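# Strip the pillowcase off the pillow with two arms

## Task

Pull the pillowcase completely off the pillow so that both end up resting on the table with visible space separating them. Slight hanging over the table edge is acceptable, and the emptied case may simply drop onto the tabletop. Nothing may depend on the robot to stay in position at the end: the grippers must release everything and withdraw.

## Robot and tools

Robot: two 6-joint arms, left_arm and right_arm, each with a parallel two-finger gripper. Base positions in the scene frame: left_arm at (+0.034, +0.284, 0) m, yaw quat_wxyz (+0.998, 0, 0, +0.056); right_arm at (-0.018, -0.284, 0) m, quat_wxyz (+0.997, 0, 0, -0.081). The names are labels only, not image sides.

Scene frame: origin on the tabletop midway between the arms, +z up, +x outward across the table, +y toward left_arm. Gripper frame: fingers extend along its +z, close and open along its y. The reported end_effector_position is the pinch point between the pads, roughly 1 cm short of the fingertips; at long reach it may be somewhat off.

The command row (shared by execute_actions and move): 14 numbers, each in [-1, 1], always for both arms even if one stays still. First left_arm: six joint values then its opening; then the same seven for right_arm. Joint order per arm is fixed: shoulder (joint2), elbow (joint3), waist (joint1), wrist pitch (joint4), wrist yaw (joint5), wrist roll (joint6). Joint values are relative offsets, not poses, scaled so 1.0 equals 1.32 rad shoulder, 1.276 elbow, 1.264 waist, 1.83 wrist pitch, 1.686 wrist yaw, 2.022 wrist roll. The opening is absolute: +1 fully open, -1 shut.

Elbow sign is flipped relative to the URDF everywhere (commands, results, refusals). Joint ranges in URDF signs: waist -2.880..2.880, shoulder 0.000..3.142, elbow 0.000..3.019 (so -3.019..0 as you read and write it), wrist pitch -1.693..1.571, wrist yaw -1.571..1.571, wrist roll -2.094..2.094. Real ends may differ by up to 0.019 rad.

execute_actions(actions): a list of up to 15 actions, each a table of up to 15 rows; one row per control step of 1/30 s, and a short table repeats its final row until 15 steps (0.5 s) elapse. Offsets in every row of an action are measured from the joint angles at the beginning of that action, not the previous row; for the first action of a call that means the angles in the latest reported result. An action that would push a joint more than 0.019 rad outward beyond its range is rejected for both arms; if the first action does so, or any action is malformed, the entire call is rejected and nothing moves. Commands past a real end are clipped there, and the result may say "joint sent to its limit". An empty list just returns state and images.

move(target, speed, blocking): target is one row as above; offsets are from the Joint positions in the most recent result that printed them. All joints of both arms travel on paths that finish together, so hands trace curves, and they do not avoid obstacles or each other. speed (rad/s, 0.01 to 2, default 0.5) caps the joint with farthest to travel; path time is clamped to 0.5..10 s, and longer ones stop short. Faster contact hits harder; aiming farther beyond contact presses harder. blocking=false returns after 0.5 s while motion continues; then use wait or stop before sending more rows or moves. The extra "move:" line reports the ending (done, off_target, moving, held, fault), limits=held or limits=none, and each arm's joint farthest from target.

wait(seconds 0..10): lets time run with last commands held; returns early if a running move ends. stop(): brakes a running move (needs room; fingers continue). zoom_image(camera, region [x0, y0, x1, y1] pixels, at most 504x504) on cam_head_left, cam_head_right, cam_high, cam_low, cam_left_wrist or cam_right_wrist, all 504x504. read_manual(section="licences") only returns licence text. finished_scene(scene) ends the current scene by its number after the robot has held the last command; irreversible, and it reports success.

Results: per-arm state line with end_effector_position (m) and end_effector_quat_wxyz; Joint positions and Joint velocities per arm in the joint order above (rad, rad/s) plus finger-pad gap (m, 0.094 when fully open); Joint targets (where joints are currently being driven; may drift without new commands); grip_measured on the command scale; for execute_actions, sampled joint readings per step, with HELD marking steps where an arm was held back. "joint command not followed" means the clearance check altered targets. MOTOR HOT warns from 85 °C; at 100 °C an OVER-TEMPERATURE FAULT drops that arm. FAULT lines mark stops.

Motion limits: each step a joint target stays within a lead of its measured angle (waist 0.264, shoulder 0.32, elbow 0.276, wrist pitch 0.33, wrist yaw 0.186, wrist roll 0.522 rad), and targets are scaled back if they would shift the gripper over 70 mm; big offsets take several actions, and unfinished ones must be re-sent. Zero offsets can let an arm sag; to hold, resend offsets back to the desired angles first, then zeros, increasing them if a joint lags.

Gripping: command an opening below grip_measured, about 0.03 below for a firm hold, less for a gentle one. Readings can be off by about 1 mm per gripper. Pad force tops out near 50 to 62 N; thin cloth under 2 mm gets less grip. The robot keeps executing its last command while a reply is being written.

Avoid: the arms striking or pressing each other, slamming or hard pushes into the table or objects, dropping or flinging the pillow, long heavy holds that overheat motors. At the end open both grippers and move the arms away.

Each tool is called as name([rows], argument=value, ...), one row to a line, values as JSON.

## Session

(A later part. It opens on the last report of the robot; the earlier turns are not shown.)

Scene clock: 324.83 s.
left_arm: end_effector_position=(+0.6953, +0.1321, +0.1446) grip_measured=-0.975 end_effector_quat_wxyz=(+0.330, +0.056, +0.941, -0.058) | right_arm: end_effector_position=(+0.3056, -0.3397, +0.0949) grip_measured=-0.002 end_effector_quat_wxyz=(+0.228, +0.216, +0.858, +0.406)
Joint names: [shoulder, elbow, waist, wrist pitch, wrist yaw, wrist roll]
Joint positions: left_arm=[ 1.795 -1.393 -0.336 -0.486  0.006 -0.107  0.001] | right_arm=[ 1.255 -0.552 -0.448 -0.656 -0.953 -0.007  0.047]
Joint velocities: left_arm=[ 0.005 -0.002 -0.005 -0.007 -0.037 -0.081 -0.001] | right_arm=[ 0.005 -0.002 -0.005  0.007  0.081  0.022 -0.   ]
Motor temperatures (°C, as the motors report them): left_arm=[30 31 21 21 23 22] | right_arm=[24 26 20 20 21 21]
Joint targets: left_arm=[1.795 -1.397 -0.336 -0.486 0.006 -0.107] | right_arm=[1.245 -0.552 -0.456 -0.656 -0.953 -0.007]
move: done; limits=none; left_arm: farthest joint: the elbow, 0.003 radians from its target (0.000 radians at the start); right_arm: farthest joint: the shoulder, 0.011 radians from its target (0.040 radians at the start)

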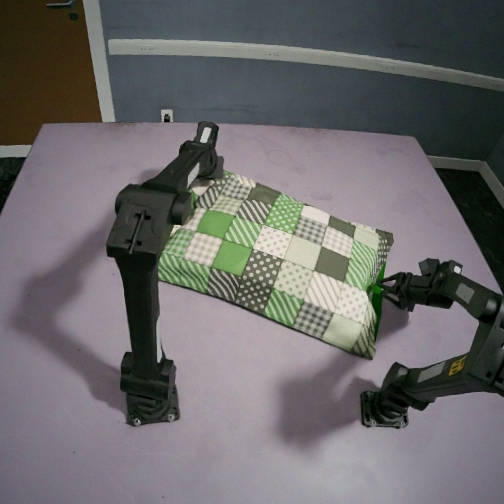

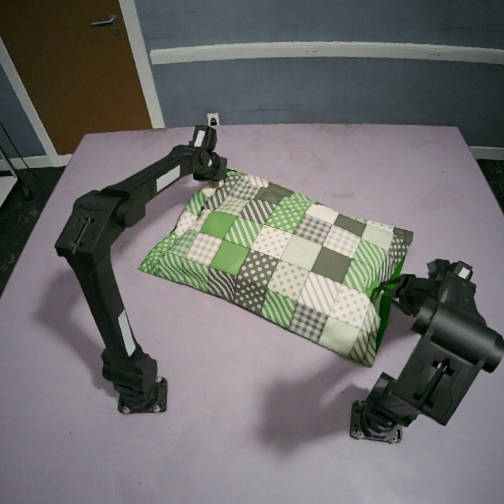

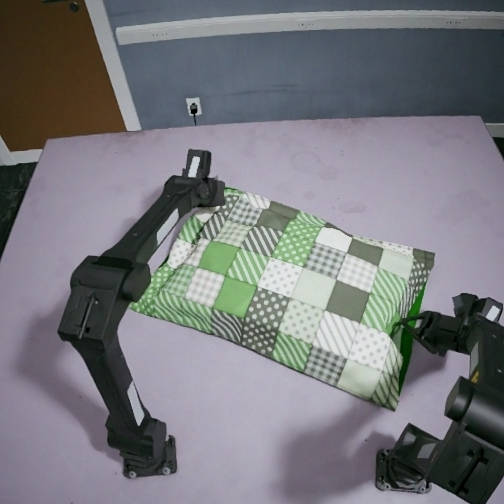

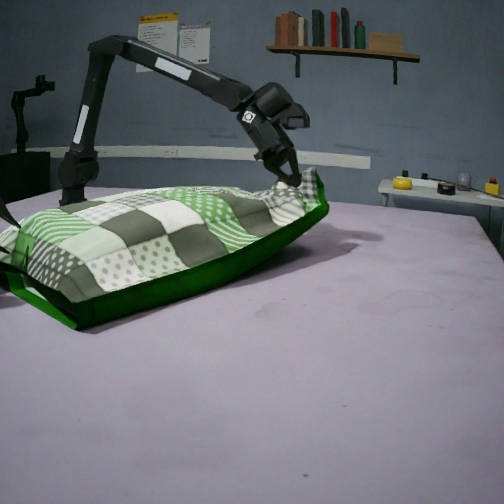

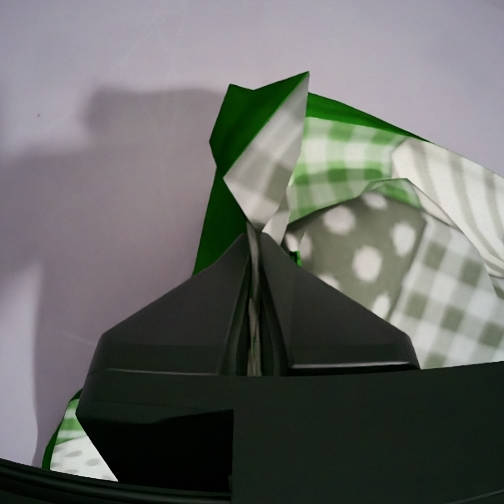

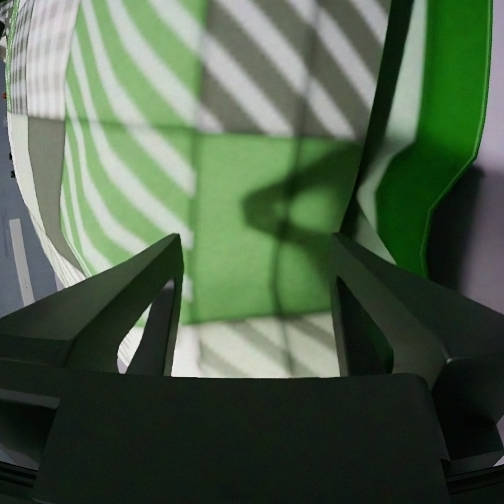

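move(target=[0,0,0,0,0,0,-1,0.1,0,-0.06,0,0,-0.775,-1], speed=1.2)

move(target=[0,0,0,0,0,0,-1,0.13,0,0,0,0,0,-1], speed=0.25)

Scene clock: 348.67 s.
left_arm: end_effector_position=(+0.6941, +0.1324, +0.1428) grip_measured=-0.975 end_effector_quat_wxyz=(+0.328, +0.056, +0.941, -0.058) | right_arm: end_effector_position=(+0.2972, -0.3558, +0.0646) grip_measured=-0.985 end_effector_quat_wxyz=(+0.431, -0.402, +0.792, +0.162)
Joint names: [shoulder, elbow, waist, wrist pitch, wrist yaw, wrist roll]
Joint positions: left_arm=[ 1.795 -1.39  -0.336 -0.486  0.006 -0.107  0.001] | right_arm=[ 1.366 -0.552 -0.509 -0.656 -0.953 -1.559  0.001]
Joint velocities: left_arm=[ 0.005  0.012 -0.005 -0.002  0.022 -0.022  0.   ] | right_arm=[-0.005 -0.007 -0.024 -0.007  0.007 -0.007 -0.001]
Motor temperatures (°C, as the motors report them): left_arm=[30 32 21 21 23 22] | right_arm=[23 26 20 20 21 21]
Joint targets: left_arm=[1.795 -1.393 -0.336 -0.486 0.006 -0.107] | right_arm=[1.387 -0.552 -0.524 -0.656 -0.953 -1.574]
move: off_target (right_arm); limits=none; left_arm: farthest joint: the elbow, 0.003 radians from its target (0.000 radians at the start); right_arm: farthest joint: the shoulder, 0.021 radians from its target (0.132 radians at the start)

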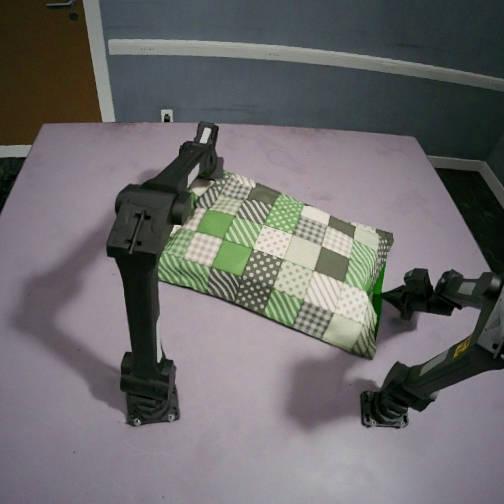

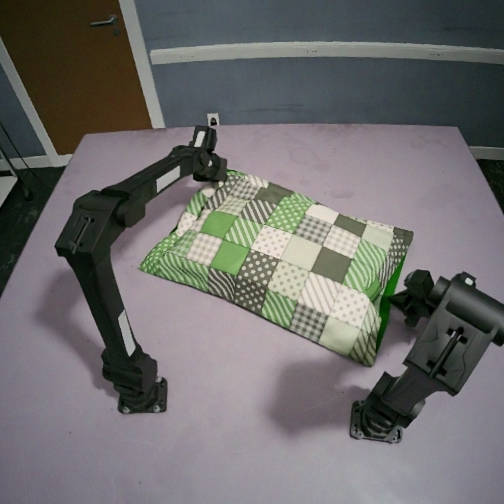

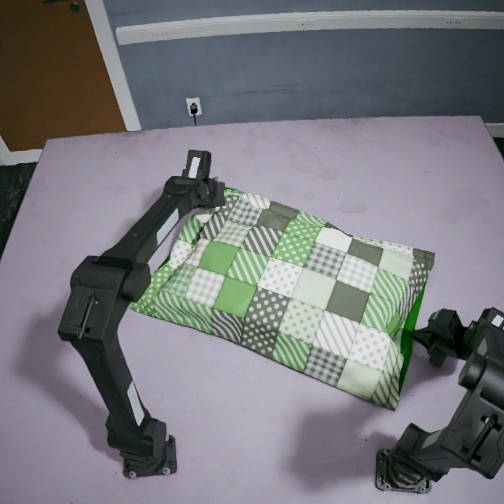

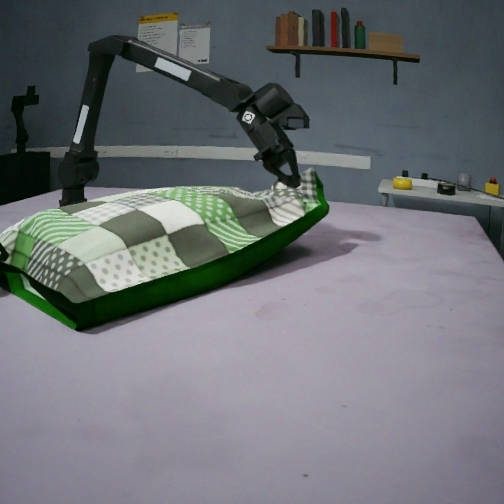

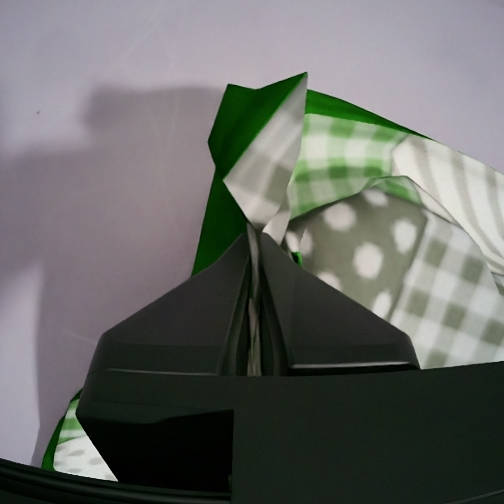

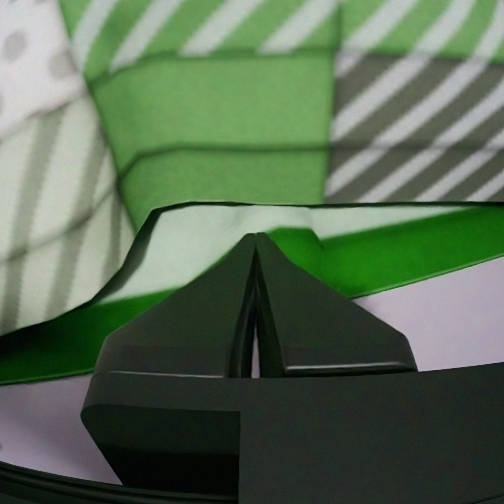

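Scene clock: 349.73 s.
left_arm: end_effector_position=(+0.6941, +0.1324, +0.1428) grip_measured=-0.975 end_effector_quat_wxyz=(+0.328, +0.056, +0.941, -0.058) | right_arm: end_effector_position=(+0.2867, -0.3475, +0.0240) grip_measured=-0.985 end_effector_quat_wxyz=(+0.401, -0.370, +0.808, +0.223)
Joint names: [shoulder, elbow, waist, wrist pitch, wrist yaw, wrist roll]
Joint positions: left_arm=[ 1.795 -1.39  -0.336 -0.486  0.006 -0.107  0.001] | right_arm=[ 1.521 -0.552 -0.509 -0.656 -0.953 -1.559  0.001]
Joint velocities: left_arm=[-0.005  0.007  0.005 -0.022  0.007 -0.007  0.   ] | right_arm=[-0.005 -0.007 -0.015 -0.007 -0.022  0.007 -0.   ]
Motor temperatures (°C, as the motors report them): left_arm=[30 32 21 21 23 22] | right_arm=[23 26 20 20 21 21]
Joint targets: left_arm=[1.795 -1.390 -0.336 -0.486 0.006 -0.107] | right_arm=[1.538 -0.552 -0.509 -0.656 -0.953 -1.559]
move: done; limits=none; left_arm: farthest joint: the waist, 0.000 radians from its target (0.000 radians at the start); right_arm: farthest joint: the shoulder, 0.017 radians from its target (0.171 radians at the start)

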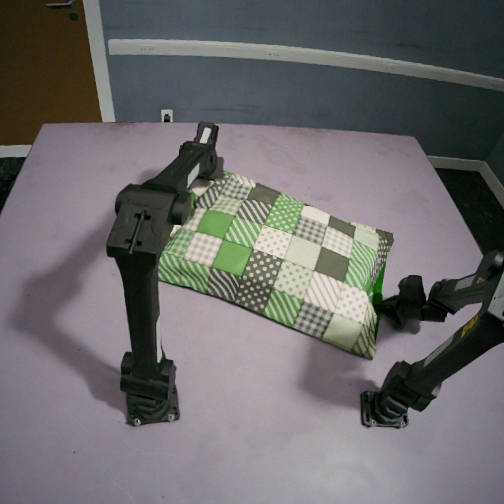

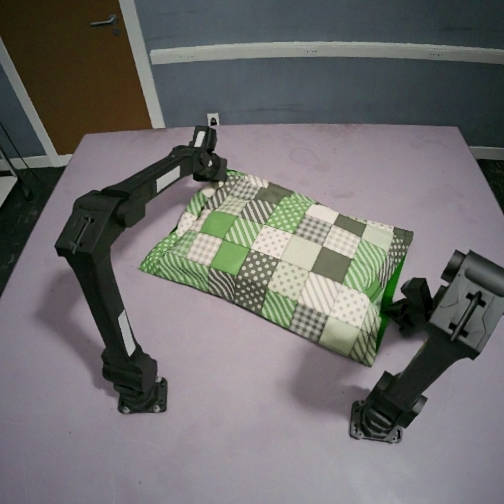

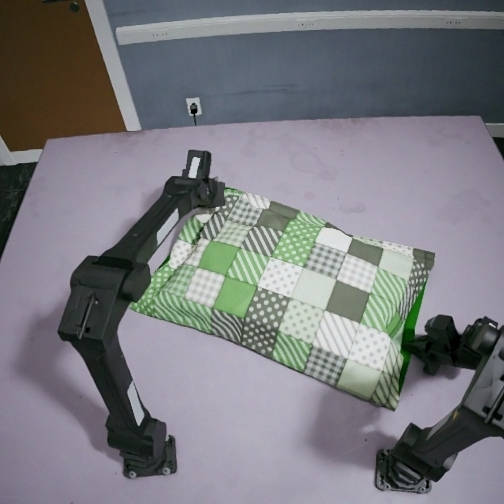

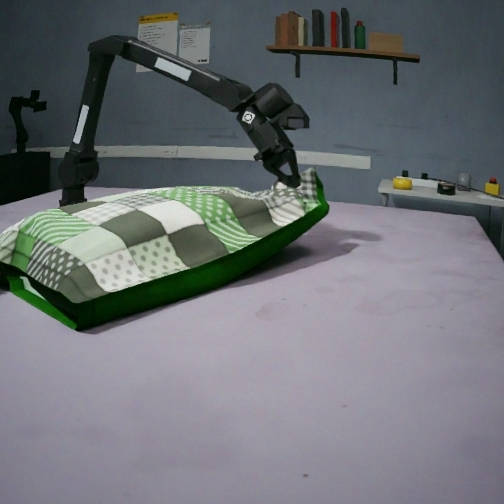

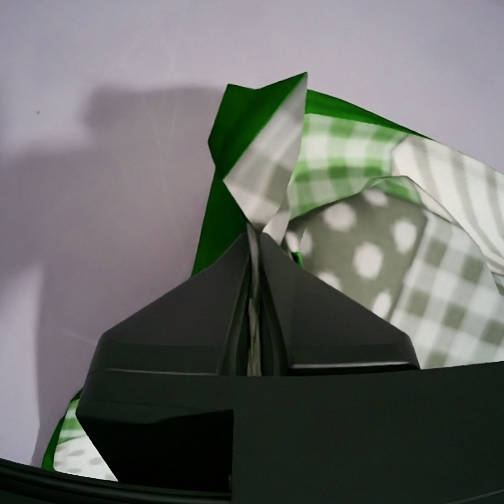

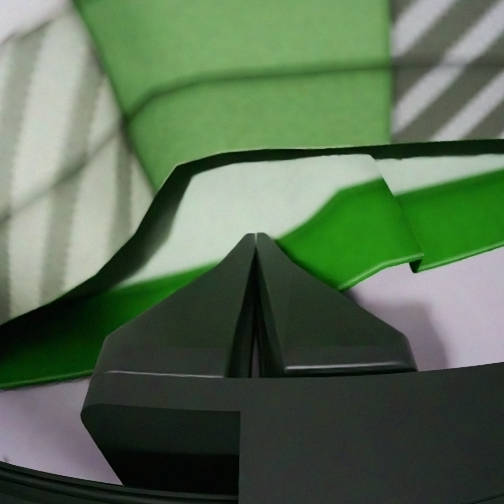

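move(target=[0,0,0,0,0,0,-1,-0.03,0,-0.04,0,0,0.77,-0.55], speed=1.2)

move(target=[0,0,0,0,0,0,-1,0.045,0,0,0,0,0,-0.55], speed=0.2)

move(target=[0,0,0,0,0,0,-1,0,0,0.09,0,0,0,-0.55], speed=0.1)

Scene clock: 362.10 s.
left_arm: end_effector_position=(+0.6941, +0.1324, +0.1428) grip_measured=-0.975 end_effector_quat_wxyz=(+0.328, +0.056, +0.941, -0.058) | right_arm: end_effector_position=(+0.2864, -0.3602, +0.0310) grip_measured=-0.552 end_effector_quat_wxyz=(+0.151, +0.306, +0.834, +0.433)
Joint names: [shoulder, elbow, waist, wrist pitch, wrist yaw, wrist roll]
Joint positions: left_arm=[ 1.795 -1.39  -0.336 -0.486  0.006 -0.107  0.001] | right_arm=[ 1.494 -0.552 -0.545 -0.656 -0.953 -0.018  0.021]
Joint velocities: left_arm=[ 0.005 -0.012 -0.005  0.002  0.007 -0.037 -0.001] | right_arm=[-0.005 -0.012 -0.015  0.002  0.037  0.022  0.   ]
Motor temperatures (°C, as the motors report them): left_arm=[30 32 21 21 23 22] | right_arm=[24 26 20 20 21 21]
Joint targets: left_arm=[1.795 -1.390 -0.336 -0.486 0.006 -0.107] | right_arm=[1.481 -0.552 -0.560 -0.656 -0.953 -0.002]
move: done; limits=none; left_arm: farthest joint: the waist, 0.000 radians from its target (0.000 radians at the start); right_arm: farthest joint: the wrist roll, 0.016 radians from its target (1.557 radians at the start)

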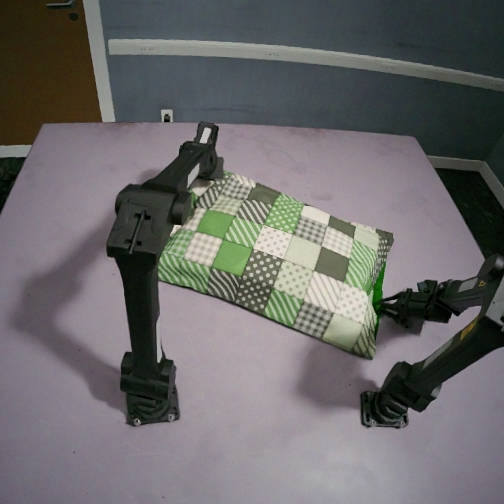

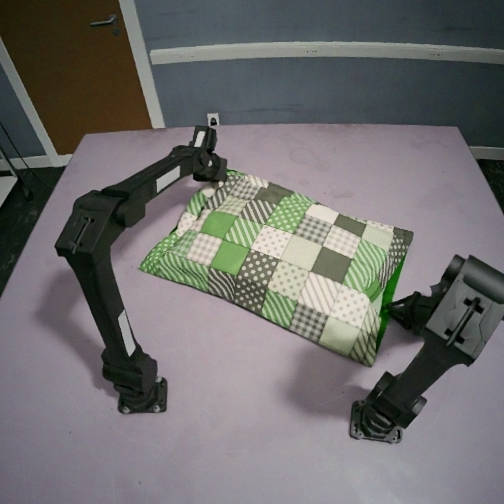

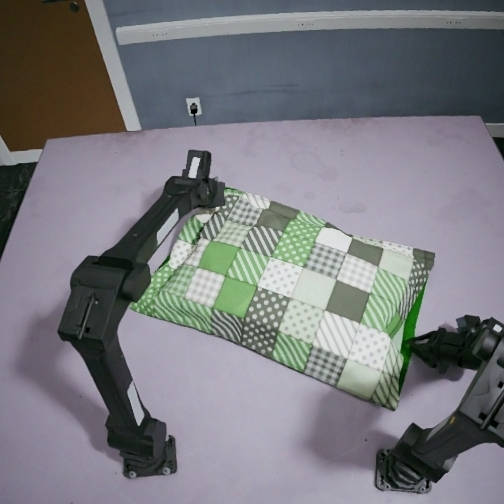

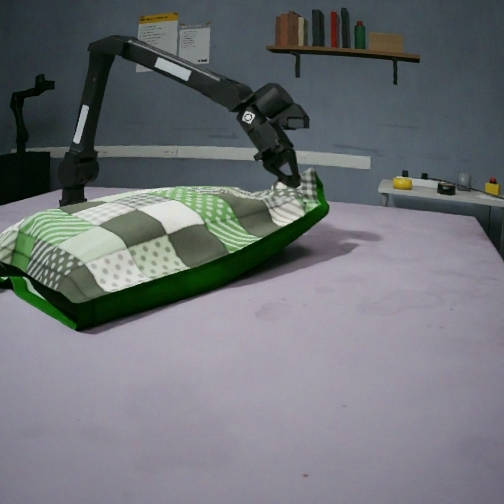

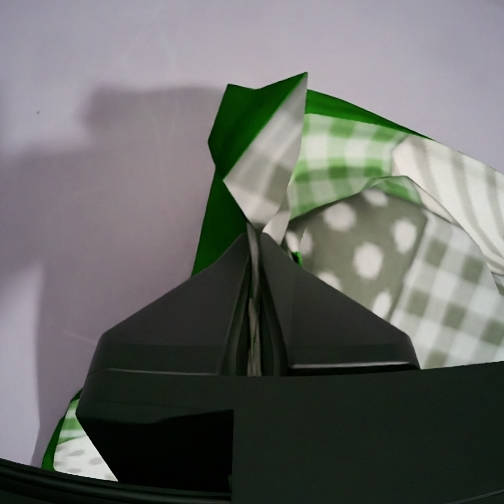

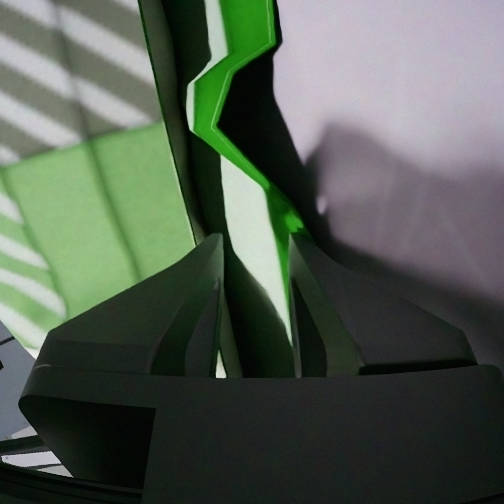

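Scene clock: 362.83 s.
left_arm: end_effector_position=(+0.6941, +0.1324, +0.1428) grip_measured=-0.975 end_effector_quat_wxyz=(+0.328, +0.056, +0.941, -0.058) | right_arm: end_effector_position=(+0.2845, -0.3576, +0.0242) grip_measured=-0.552 end_effector_quat_wxyz=(+0.140, +0.312, +0.830, +0.441)
Joint names: [shoulder, elbow, waist, wrist pitch, wrist yaw, wrist roll]
Joint positions: left_arm=[ 1.795 -1.39  -0.336 -0.486  0.006 -0.107  0.001] | right_arm=[ 1.524 -0.552 -0.545 -0.656 -0.96  -0.018  0.021]
Joint velocities: left_arm=[-0.015  0.017 -0.015 -0.007  0.007 -0.066 -0.   ] | right_arm=[-0.005 -0.007 -0.005 -0.002  0.007  0.037  0.001]
Motor temperatures (°C, as the motors report them): left_arm=[30 32 21 21 23 22] | right_arm=[24 26 20 20 21 21]
Joint targets: left_arm=[1.795 -1.390 -0.336 -0.486 0.006 -0.107] | right_arm=[1.553 -0.552 -0.545 -0.656 -0.953 -0.018]
move: off_target (right_arm); limits=none; left_arm: farthest joint: the waist, 0.000 radians from its target (0.000 radians at the start); right_arm: farthest joint: the shoulder, 0.029 radians from its target (0.060 radians at the start)

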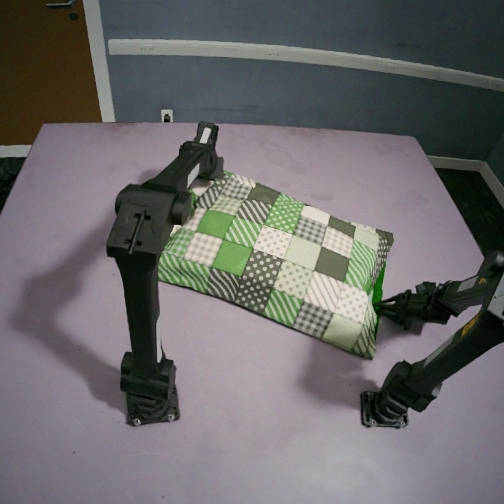

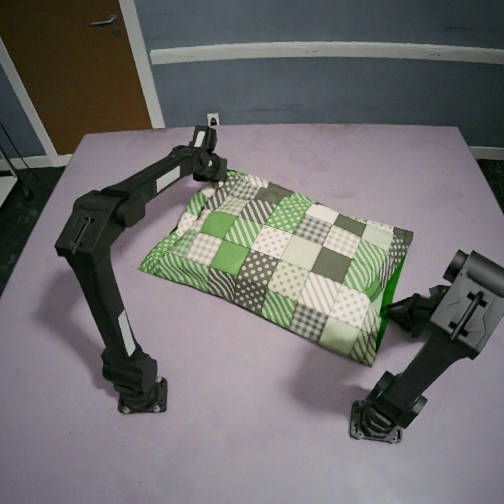

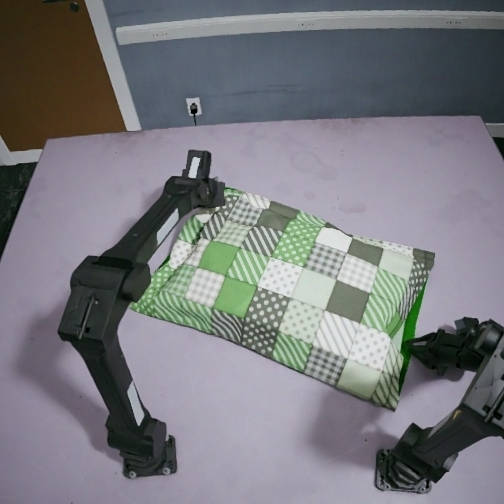

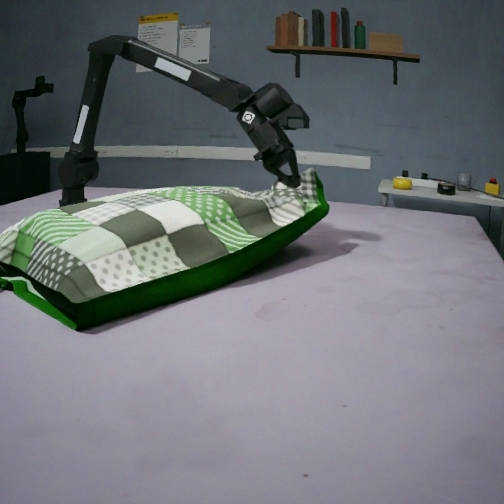

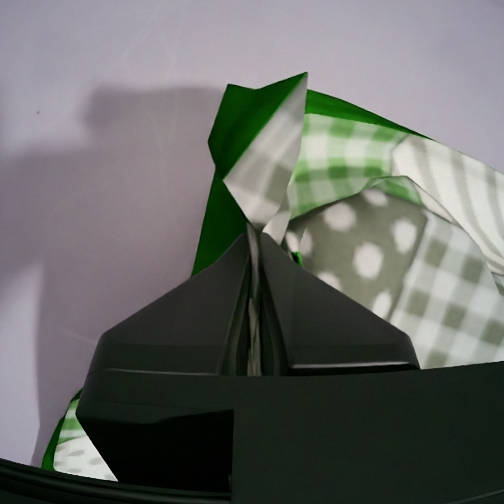

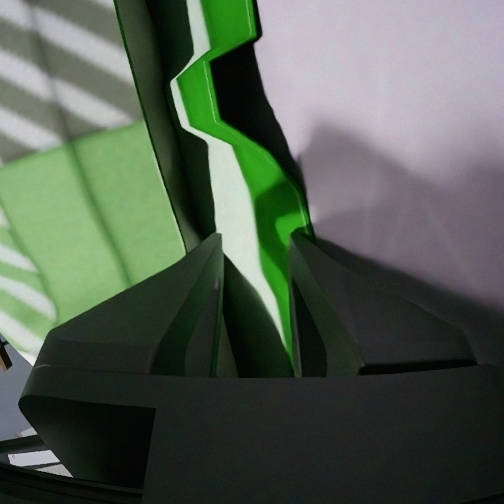

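Scene clock: 364.30 s.
left_arm: end_effector_position=(+0.6941, +0.1324, +0.1428) grip_measured=-0.975 end_effector_quat_wxyz=(+0.328, +0.056, +0.941, -0.058) | right_arm: end_effector_position=(+0.2904, -0.3274, +0.0246) grip_measured=-0.552 end_effector_quat_wxyz=(+0.118, +0.270, +0.844, +0.448)
Joint names: [shoulder, elbow, waist, wrist pitch, wrist yaw, wrist roll]
Joint positions: left_arm=[ 1.795 -1.39  -0.336 -0.486  0.006 -0.107  0.001] | right_arm=[ 1.524 -0.552 -0.447 -0.656 -0.963 -0.018  0.021]
Joint velocities: left_arm=[ 0.015  0.027  0.005 -0.007  0.022 -0.007 -0.   ] | right_arm=[-0.005  0.002 -0.024  0.012 -0.037  0.007  0.   ]
Motor temperatures (°C, as the motors report them): left_arm=[30 32 21 21 23 22] | right_arm=[24 26 20 20 21 21]
Joint targets: left_arm=[1.795 -1.390 -0.336 -0.486 0.006 -0.107] | right_arm=[1.524 -0.552 -0.431 -0.656 -0.960 -0.018]
move: done; limits=none; left_arm: farthest joint: the waist, 0.000 radians from its target (0.000 radians at the start); right_arm: farthest joint: the waist, 0.015 radians from its target (0.114 radians at the start)

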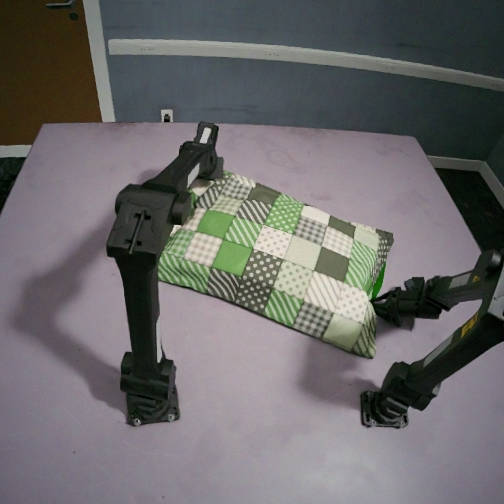

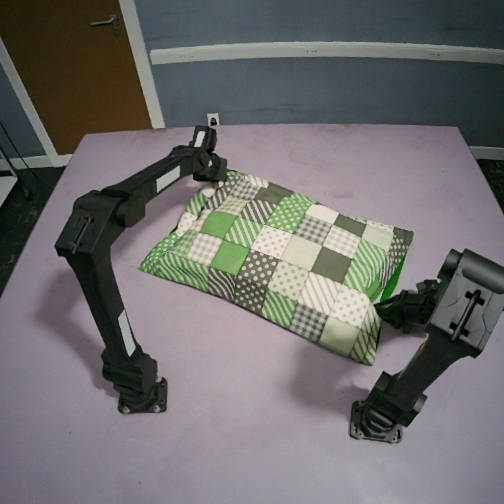

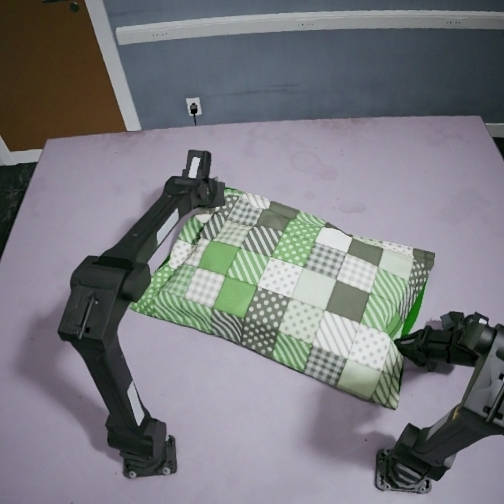

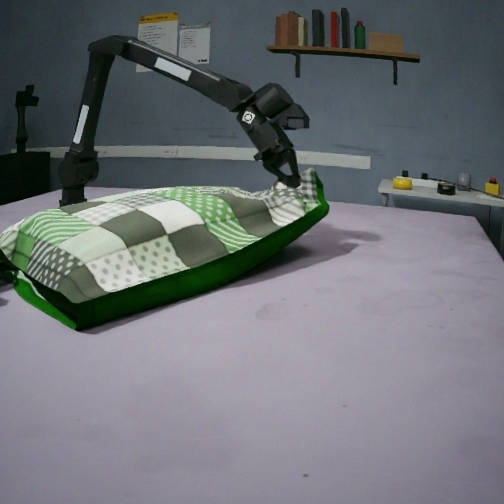

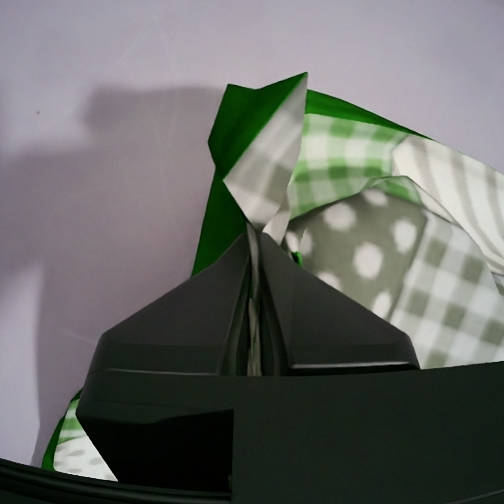

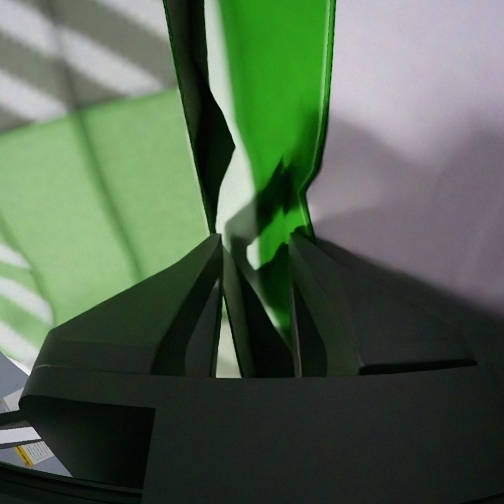

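move(target=[0,0,0,0,0,0,-1,0,0,0.035,0,0,0,-0.55], speed=0.1)

move(target=[0,0,0,0,0,0,-1,0,0,0,0,0,0,-1])

move(target=[0,0,0,0,0,0,-1,-0.03,0,-0.2,0,0,0,-1], speed=0.15)

Scene clock: 371.10 s.
left_arm: end_effector_position=(+0.6941, +0.1324, +0.1428) grip_measured=-0.975 end_effector_quat_wxyz=(+0.328, +0.056, +0.941, -0.058) | right_arm: end_effector_position=(+0.2916, -0.3181, +0.0247) grip_measured=-0.552 end_effector_quat_wxyz=(+0.112, +0.258, +0.848, +0.450)
Joint names: [shoulder, elbow, waist, wrist pitch, wrist yaw, wrist roll]
Joint positions: left_arm=[ 1.795 -1.39  -0.336 -0.486  0.006 -0.107  0.001] | right_arm=[ 1.524 -0.552 -0.417 -0.656 -0.964 -0.018  0.021]
Joint velocities: left_arm=[-0.005 -0.007 -0.015 -0.007  0.066 -0.037  0.   ] | right_arm=[-0.015 -0.007 -0.005 -0.002  0.051 -0.007  0.   ]
Motor temperatures (°C, as the motors report them): left_arm=[30 32 21 21 23 22] | right_arm=[24 25 20 20 21 21]
Joint targets: left_arm=[1.795 -1.390 -0.336 -0.486 0.006 -0.107] | right_arm=[1.524 -0.552 -0.402 -0.656 -0.963 -0.018]
move: done; limits=none; left_arm: farthest joint: the waist, 0.000 radians from its target (0.000 radians at the start); right_arm: farthest joint: the waist, 0.014 radians from its target (0.044 radians at the start)

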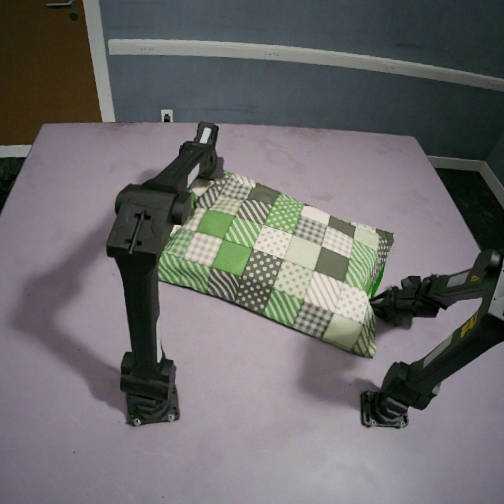

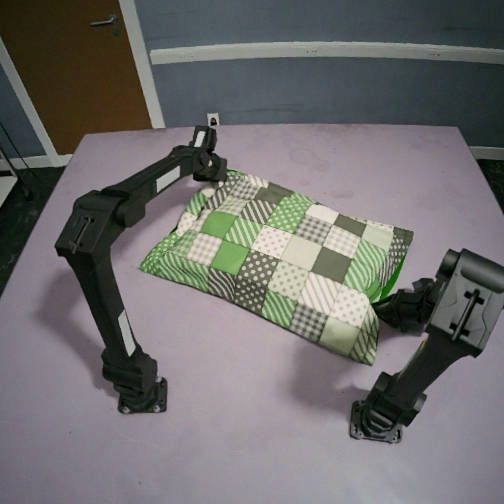

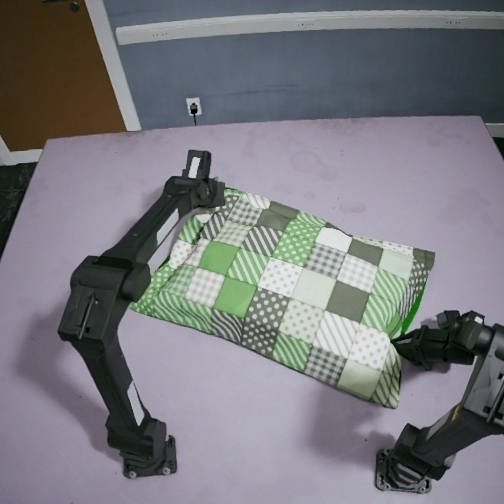

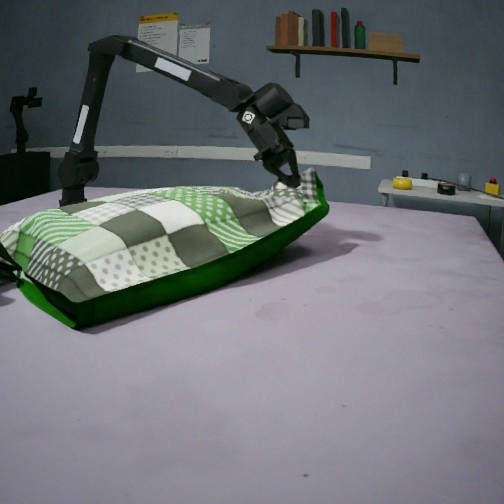

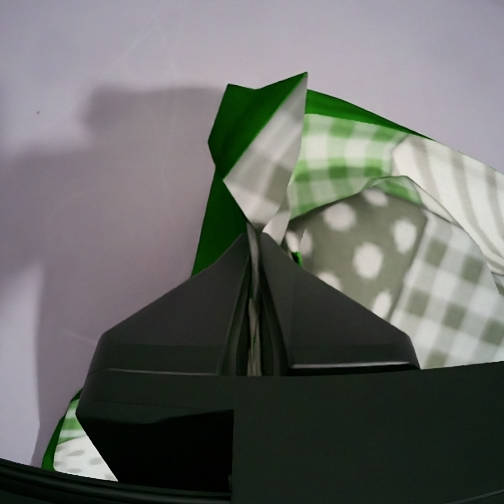

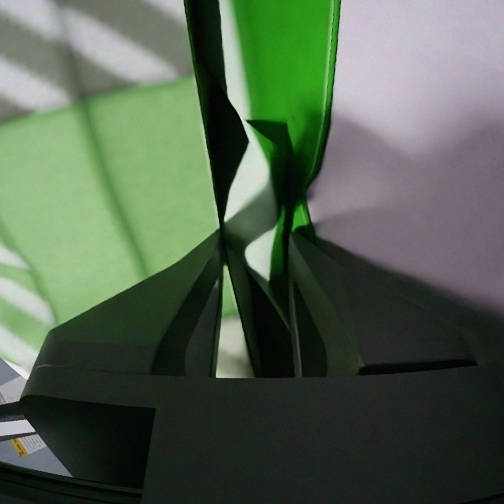

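Scene clock: 371.60 s.
left_arm: end_effector_position=(+0.6941, +0.1324, +0.1428) grip_measured=-0.975 end_effector_quat_wxyz=(+0.328, +0.056, +0.941, -0.058) | right_arm: end_effector_position=(+0.2916, -0.3181, +0.0247) grip_measured=-0.974 end_effector_quat_wxyz=(+0.112, +0.258, +0.848, +0.450)
Joint names: [shoulder, elbow, waist, wrist pitch, wrist yaw, wrist roll]
Joint positions: left_arm=[ 1.795 -1.39  -0.336 -0.486  0.006 -0.107  0.001] | right_arm=[ 1.524 -0.552 -0.417 -0.656 -0.964 -0.018  0.001]
Joint velocities: left_arm=[-0.015 -0.002 -0.005 -0.012  0.037 -0.037 -0.001] | right_arm=[-0.005 -0.002 -0.005 -0.012 -0.037 -0.022 -0.   ]
Motor temperatures (°C, as the motors report them): left_arm=[30 32 21 21 23 22] | right_arm=[24 25 20 20 21 21]
Joint targets: left_arm=[1.795 -1.390 -0.336 -0.486 0.006 -0.107] | right_arm=[1.524 -0.552 -0.417 -0.656 -0.964 -0.018]
move: done; limits=none; left_arm: farthest joint: the waist, 0.000 radians from its target (0.000 radians at the start); right_arm: farthest joint: the waist, 0.000 radians from its target (0.000 radians at the start)

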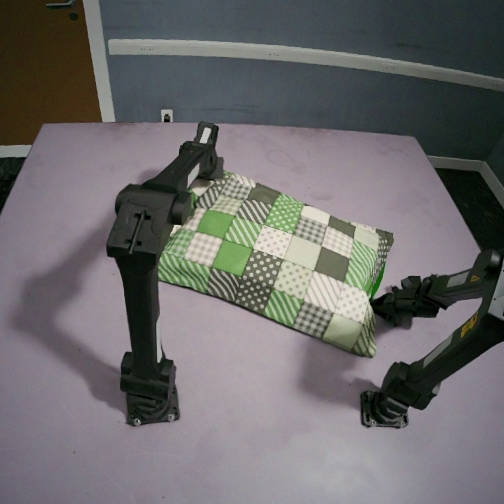

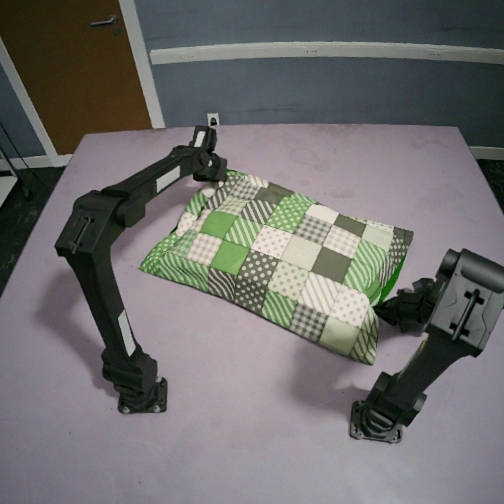

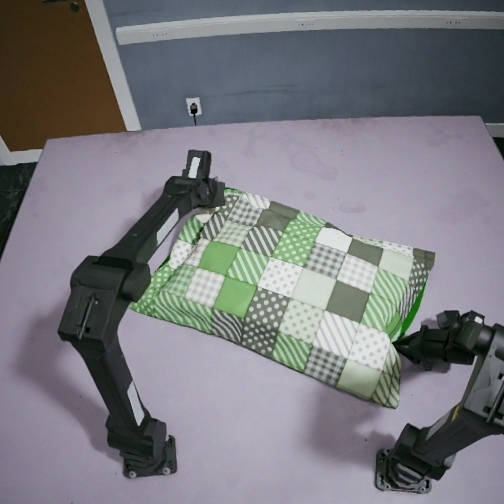

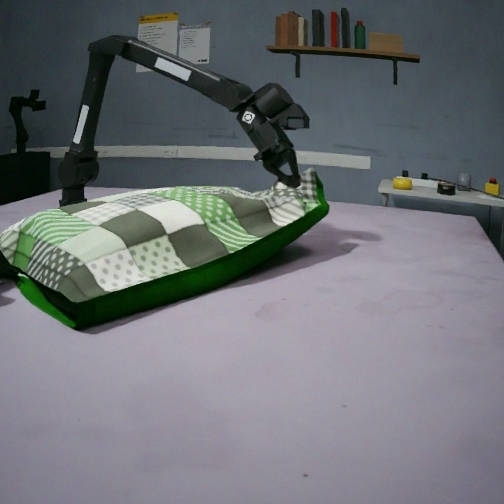

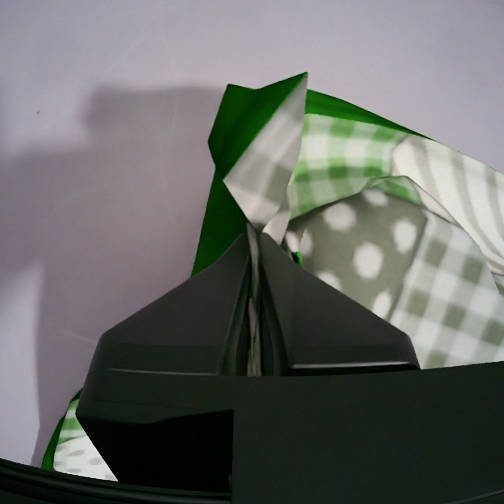

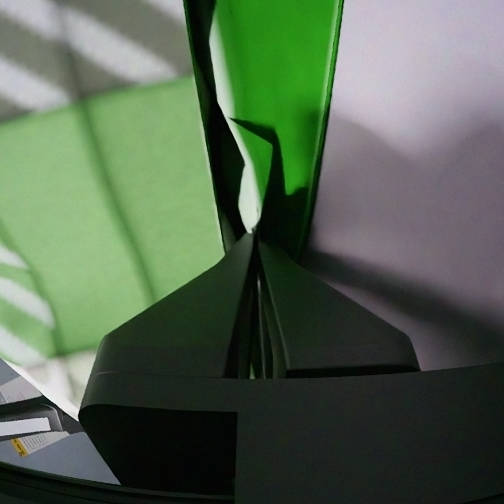

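Scene clock: 373.63 s.
left_arm: end_effector_position=(+0.6927, +0.1327, +0.1407) grip_measured=-0.975 end_effector_quat_wxyz=(+0.327, +0.056, +0.942, -0.057) | right_arm: end_effector_position=(+0.2772, -0.3904, +0.0310) grip_measured=-0.974 end_effector_quat_wxyz=(+0.173, +0.349, +0.814, +0.430)
Joint names: [shoulder, elbow, waist, wrist pitch, wrist yaw, wrist roll]
Joint positions: left_arm=[ 1.795 -1.386 -0.336 -0.486  0.006 -0.107  0.001] | right_arm=[ 1.5   -0.552 -0.65  -0.656 -0.964 -0.018  0.001]
Joint velocities: left_arm=[ 0.005 -0.012 -0.005 -0.002 -0.007 -0.066  0.001] | right_arm=[-0.005  0.002 -0.024 -0.002 -0.037 -0.11  -0.001]
Motor temperatures (°C, as the motors report them): left_arm=[30 32 21 21 23 22] | right_arm=[24 25 20 20 21 21]
Joint targets: left_arm=[1.795 -1.390 -0.336 -0.486 0.006 -0.107] | right_arm=[1.484 -0.552 -0.670 -0.656 -0.964 -0.018]
move: done; limits=none; left_arm: farthest joint: the elbow, 0.004 radians from its target (0.000 radians at the start); right_arm: farthest joint: the waist, 0.020 radians from its target (0.253 radians at the start)

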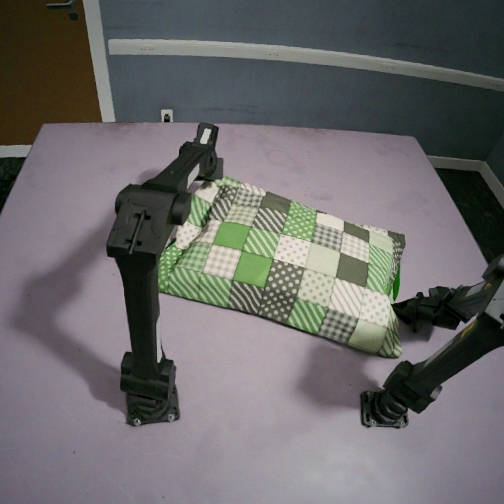

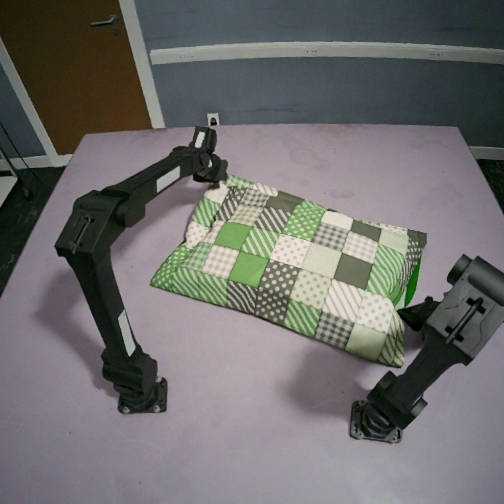

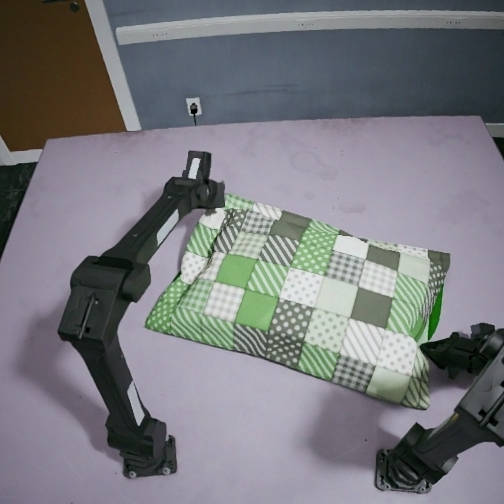

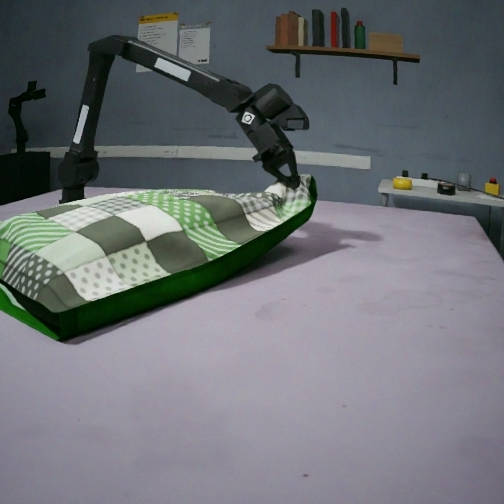

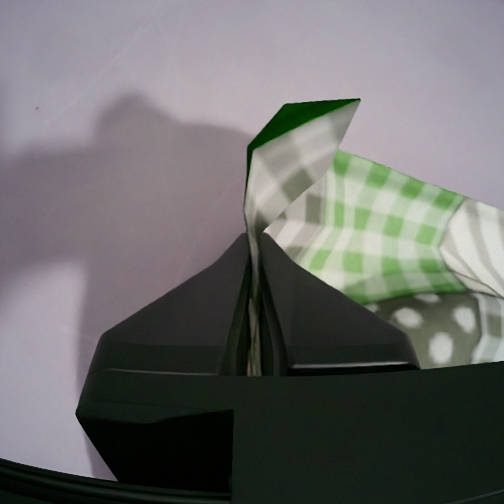

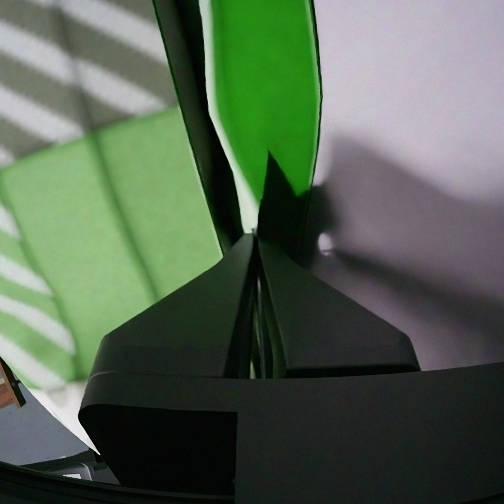

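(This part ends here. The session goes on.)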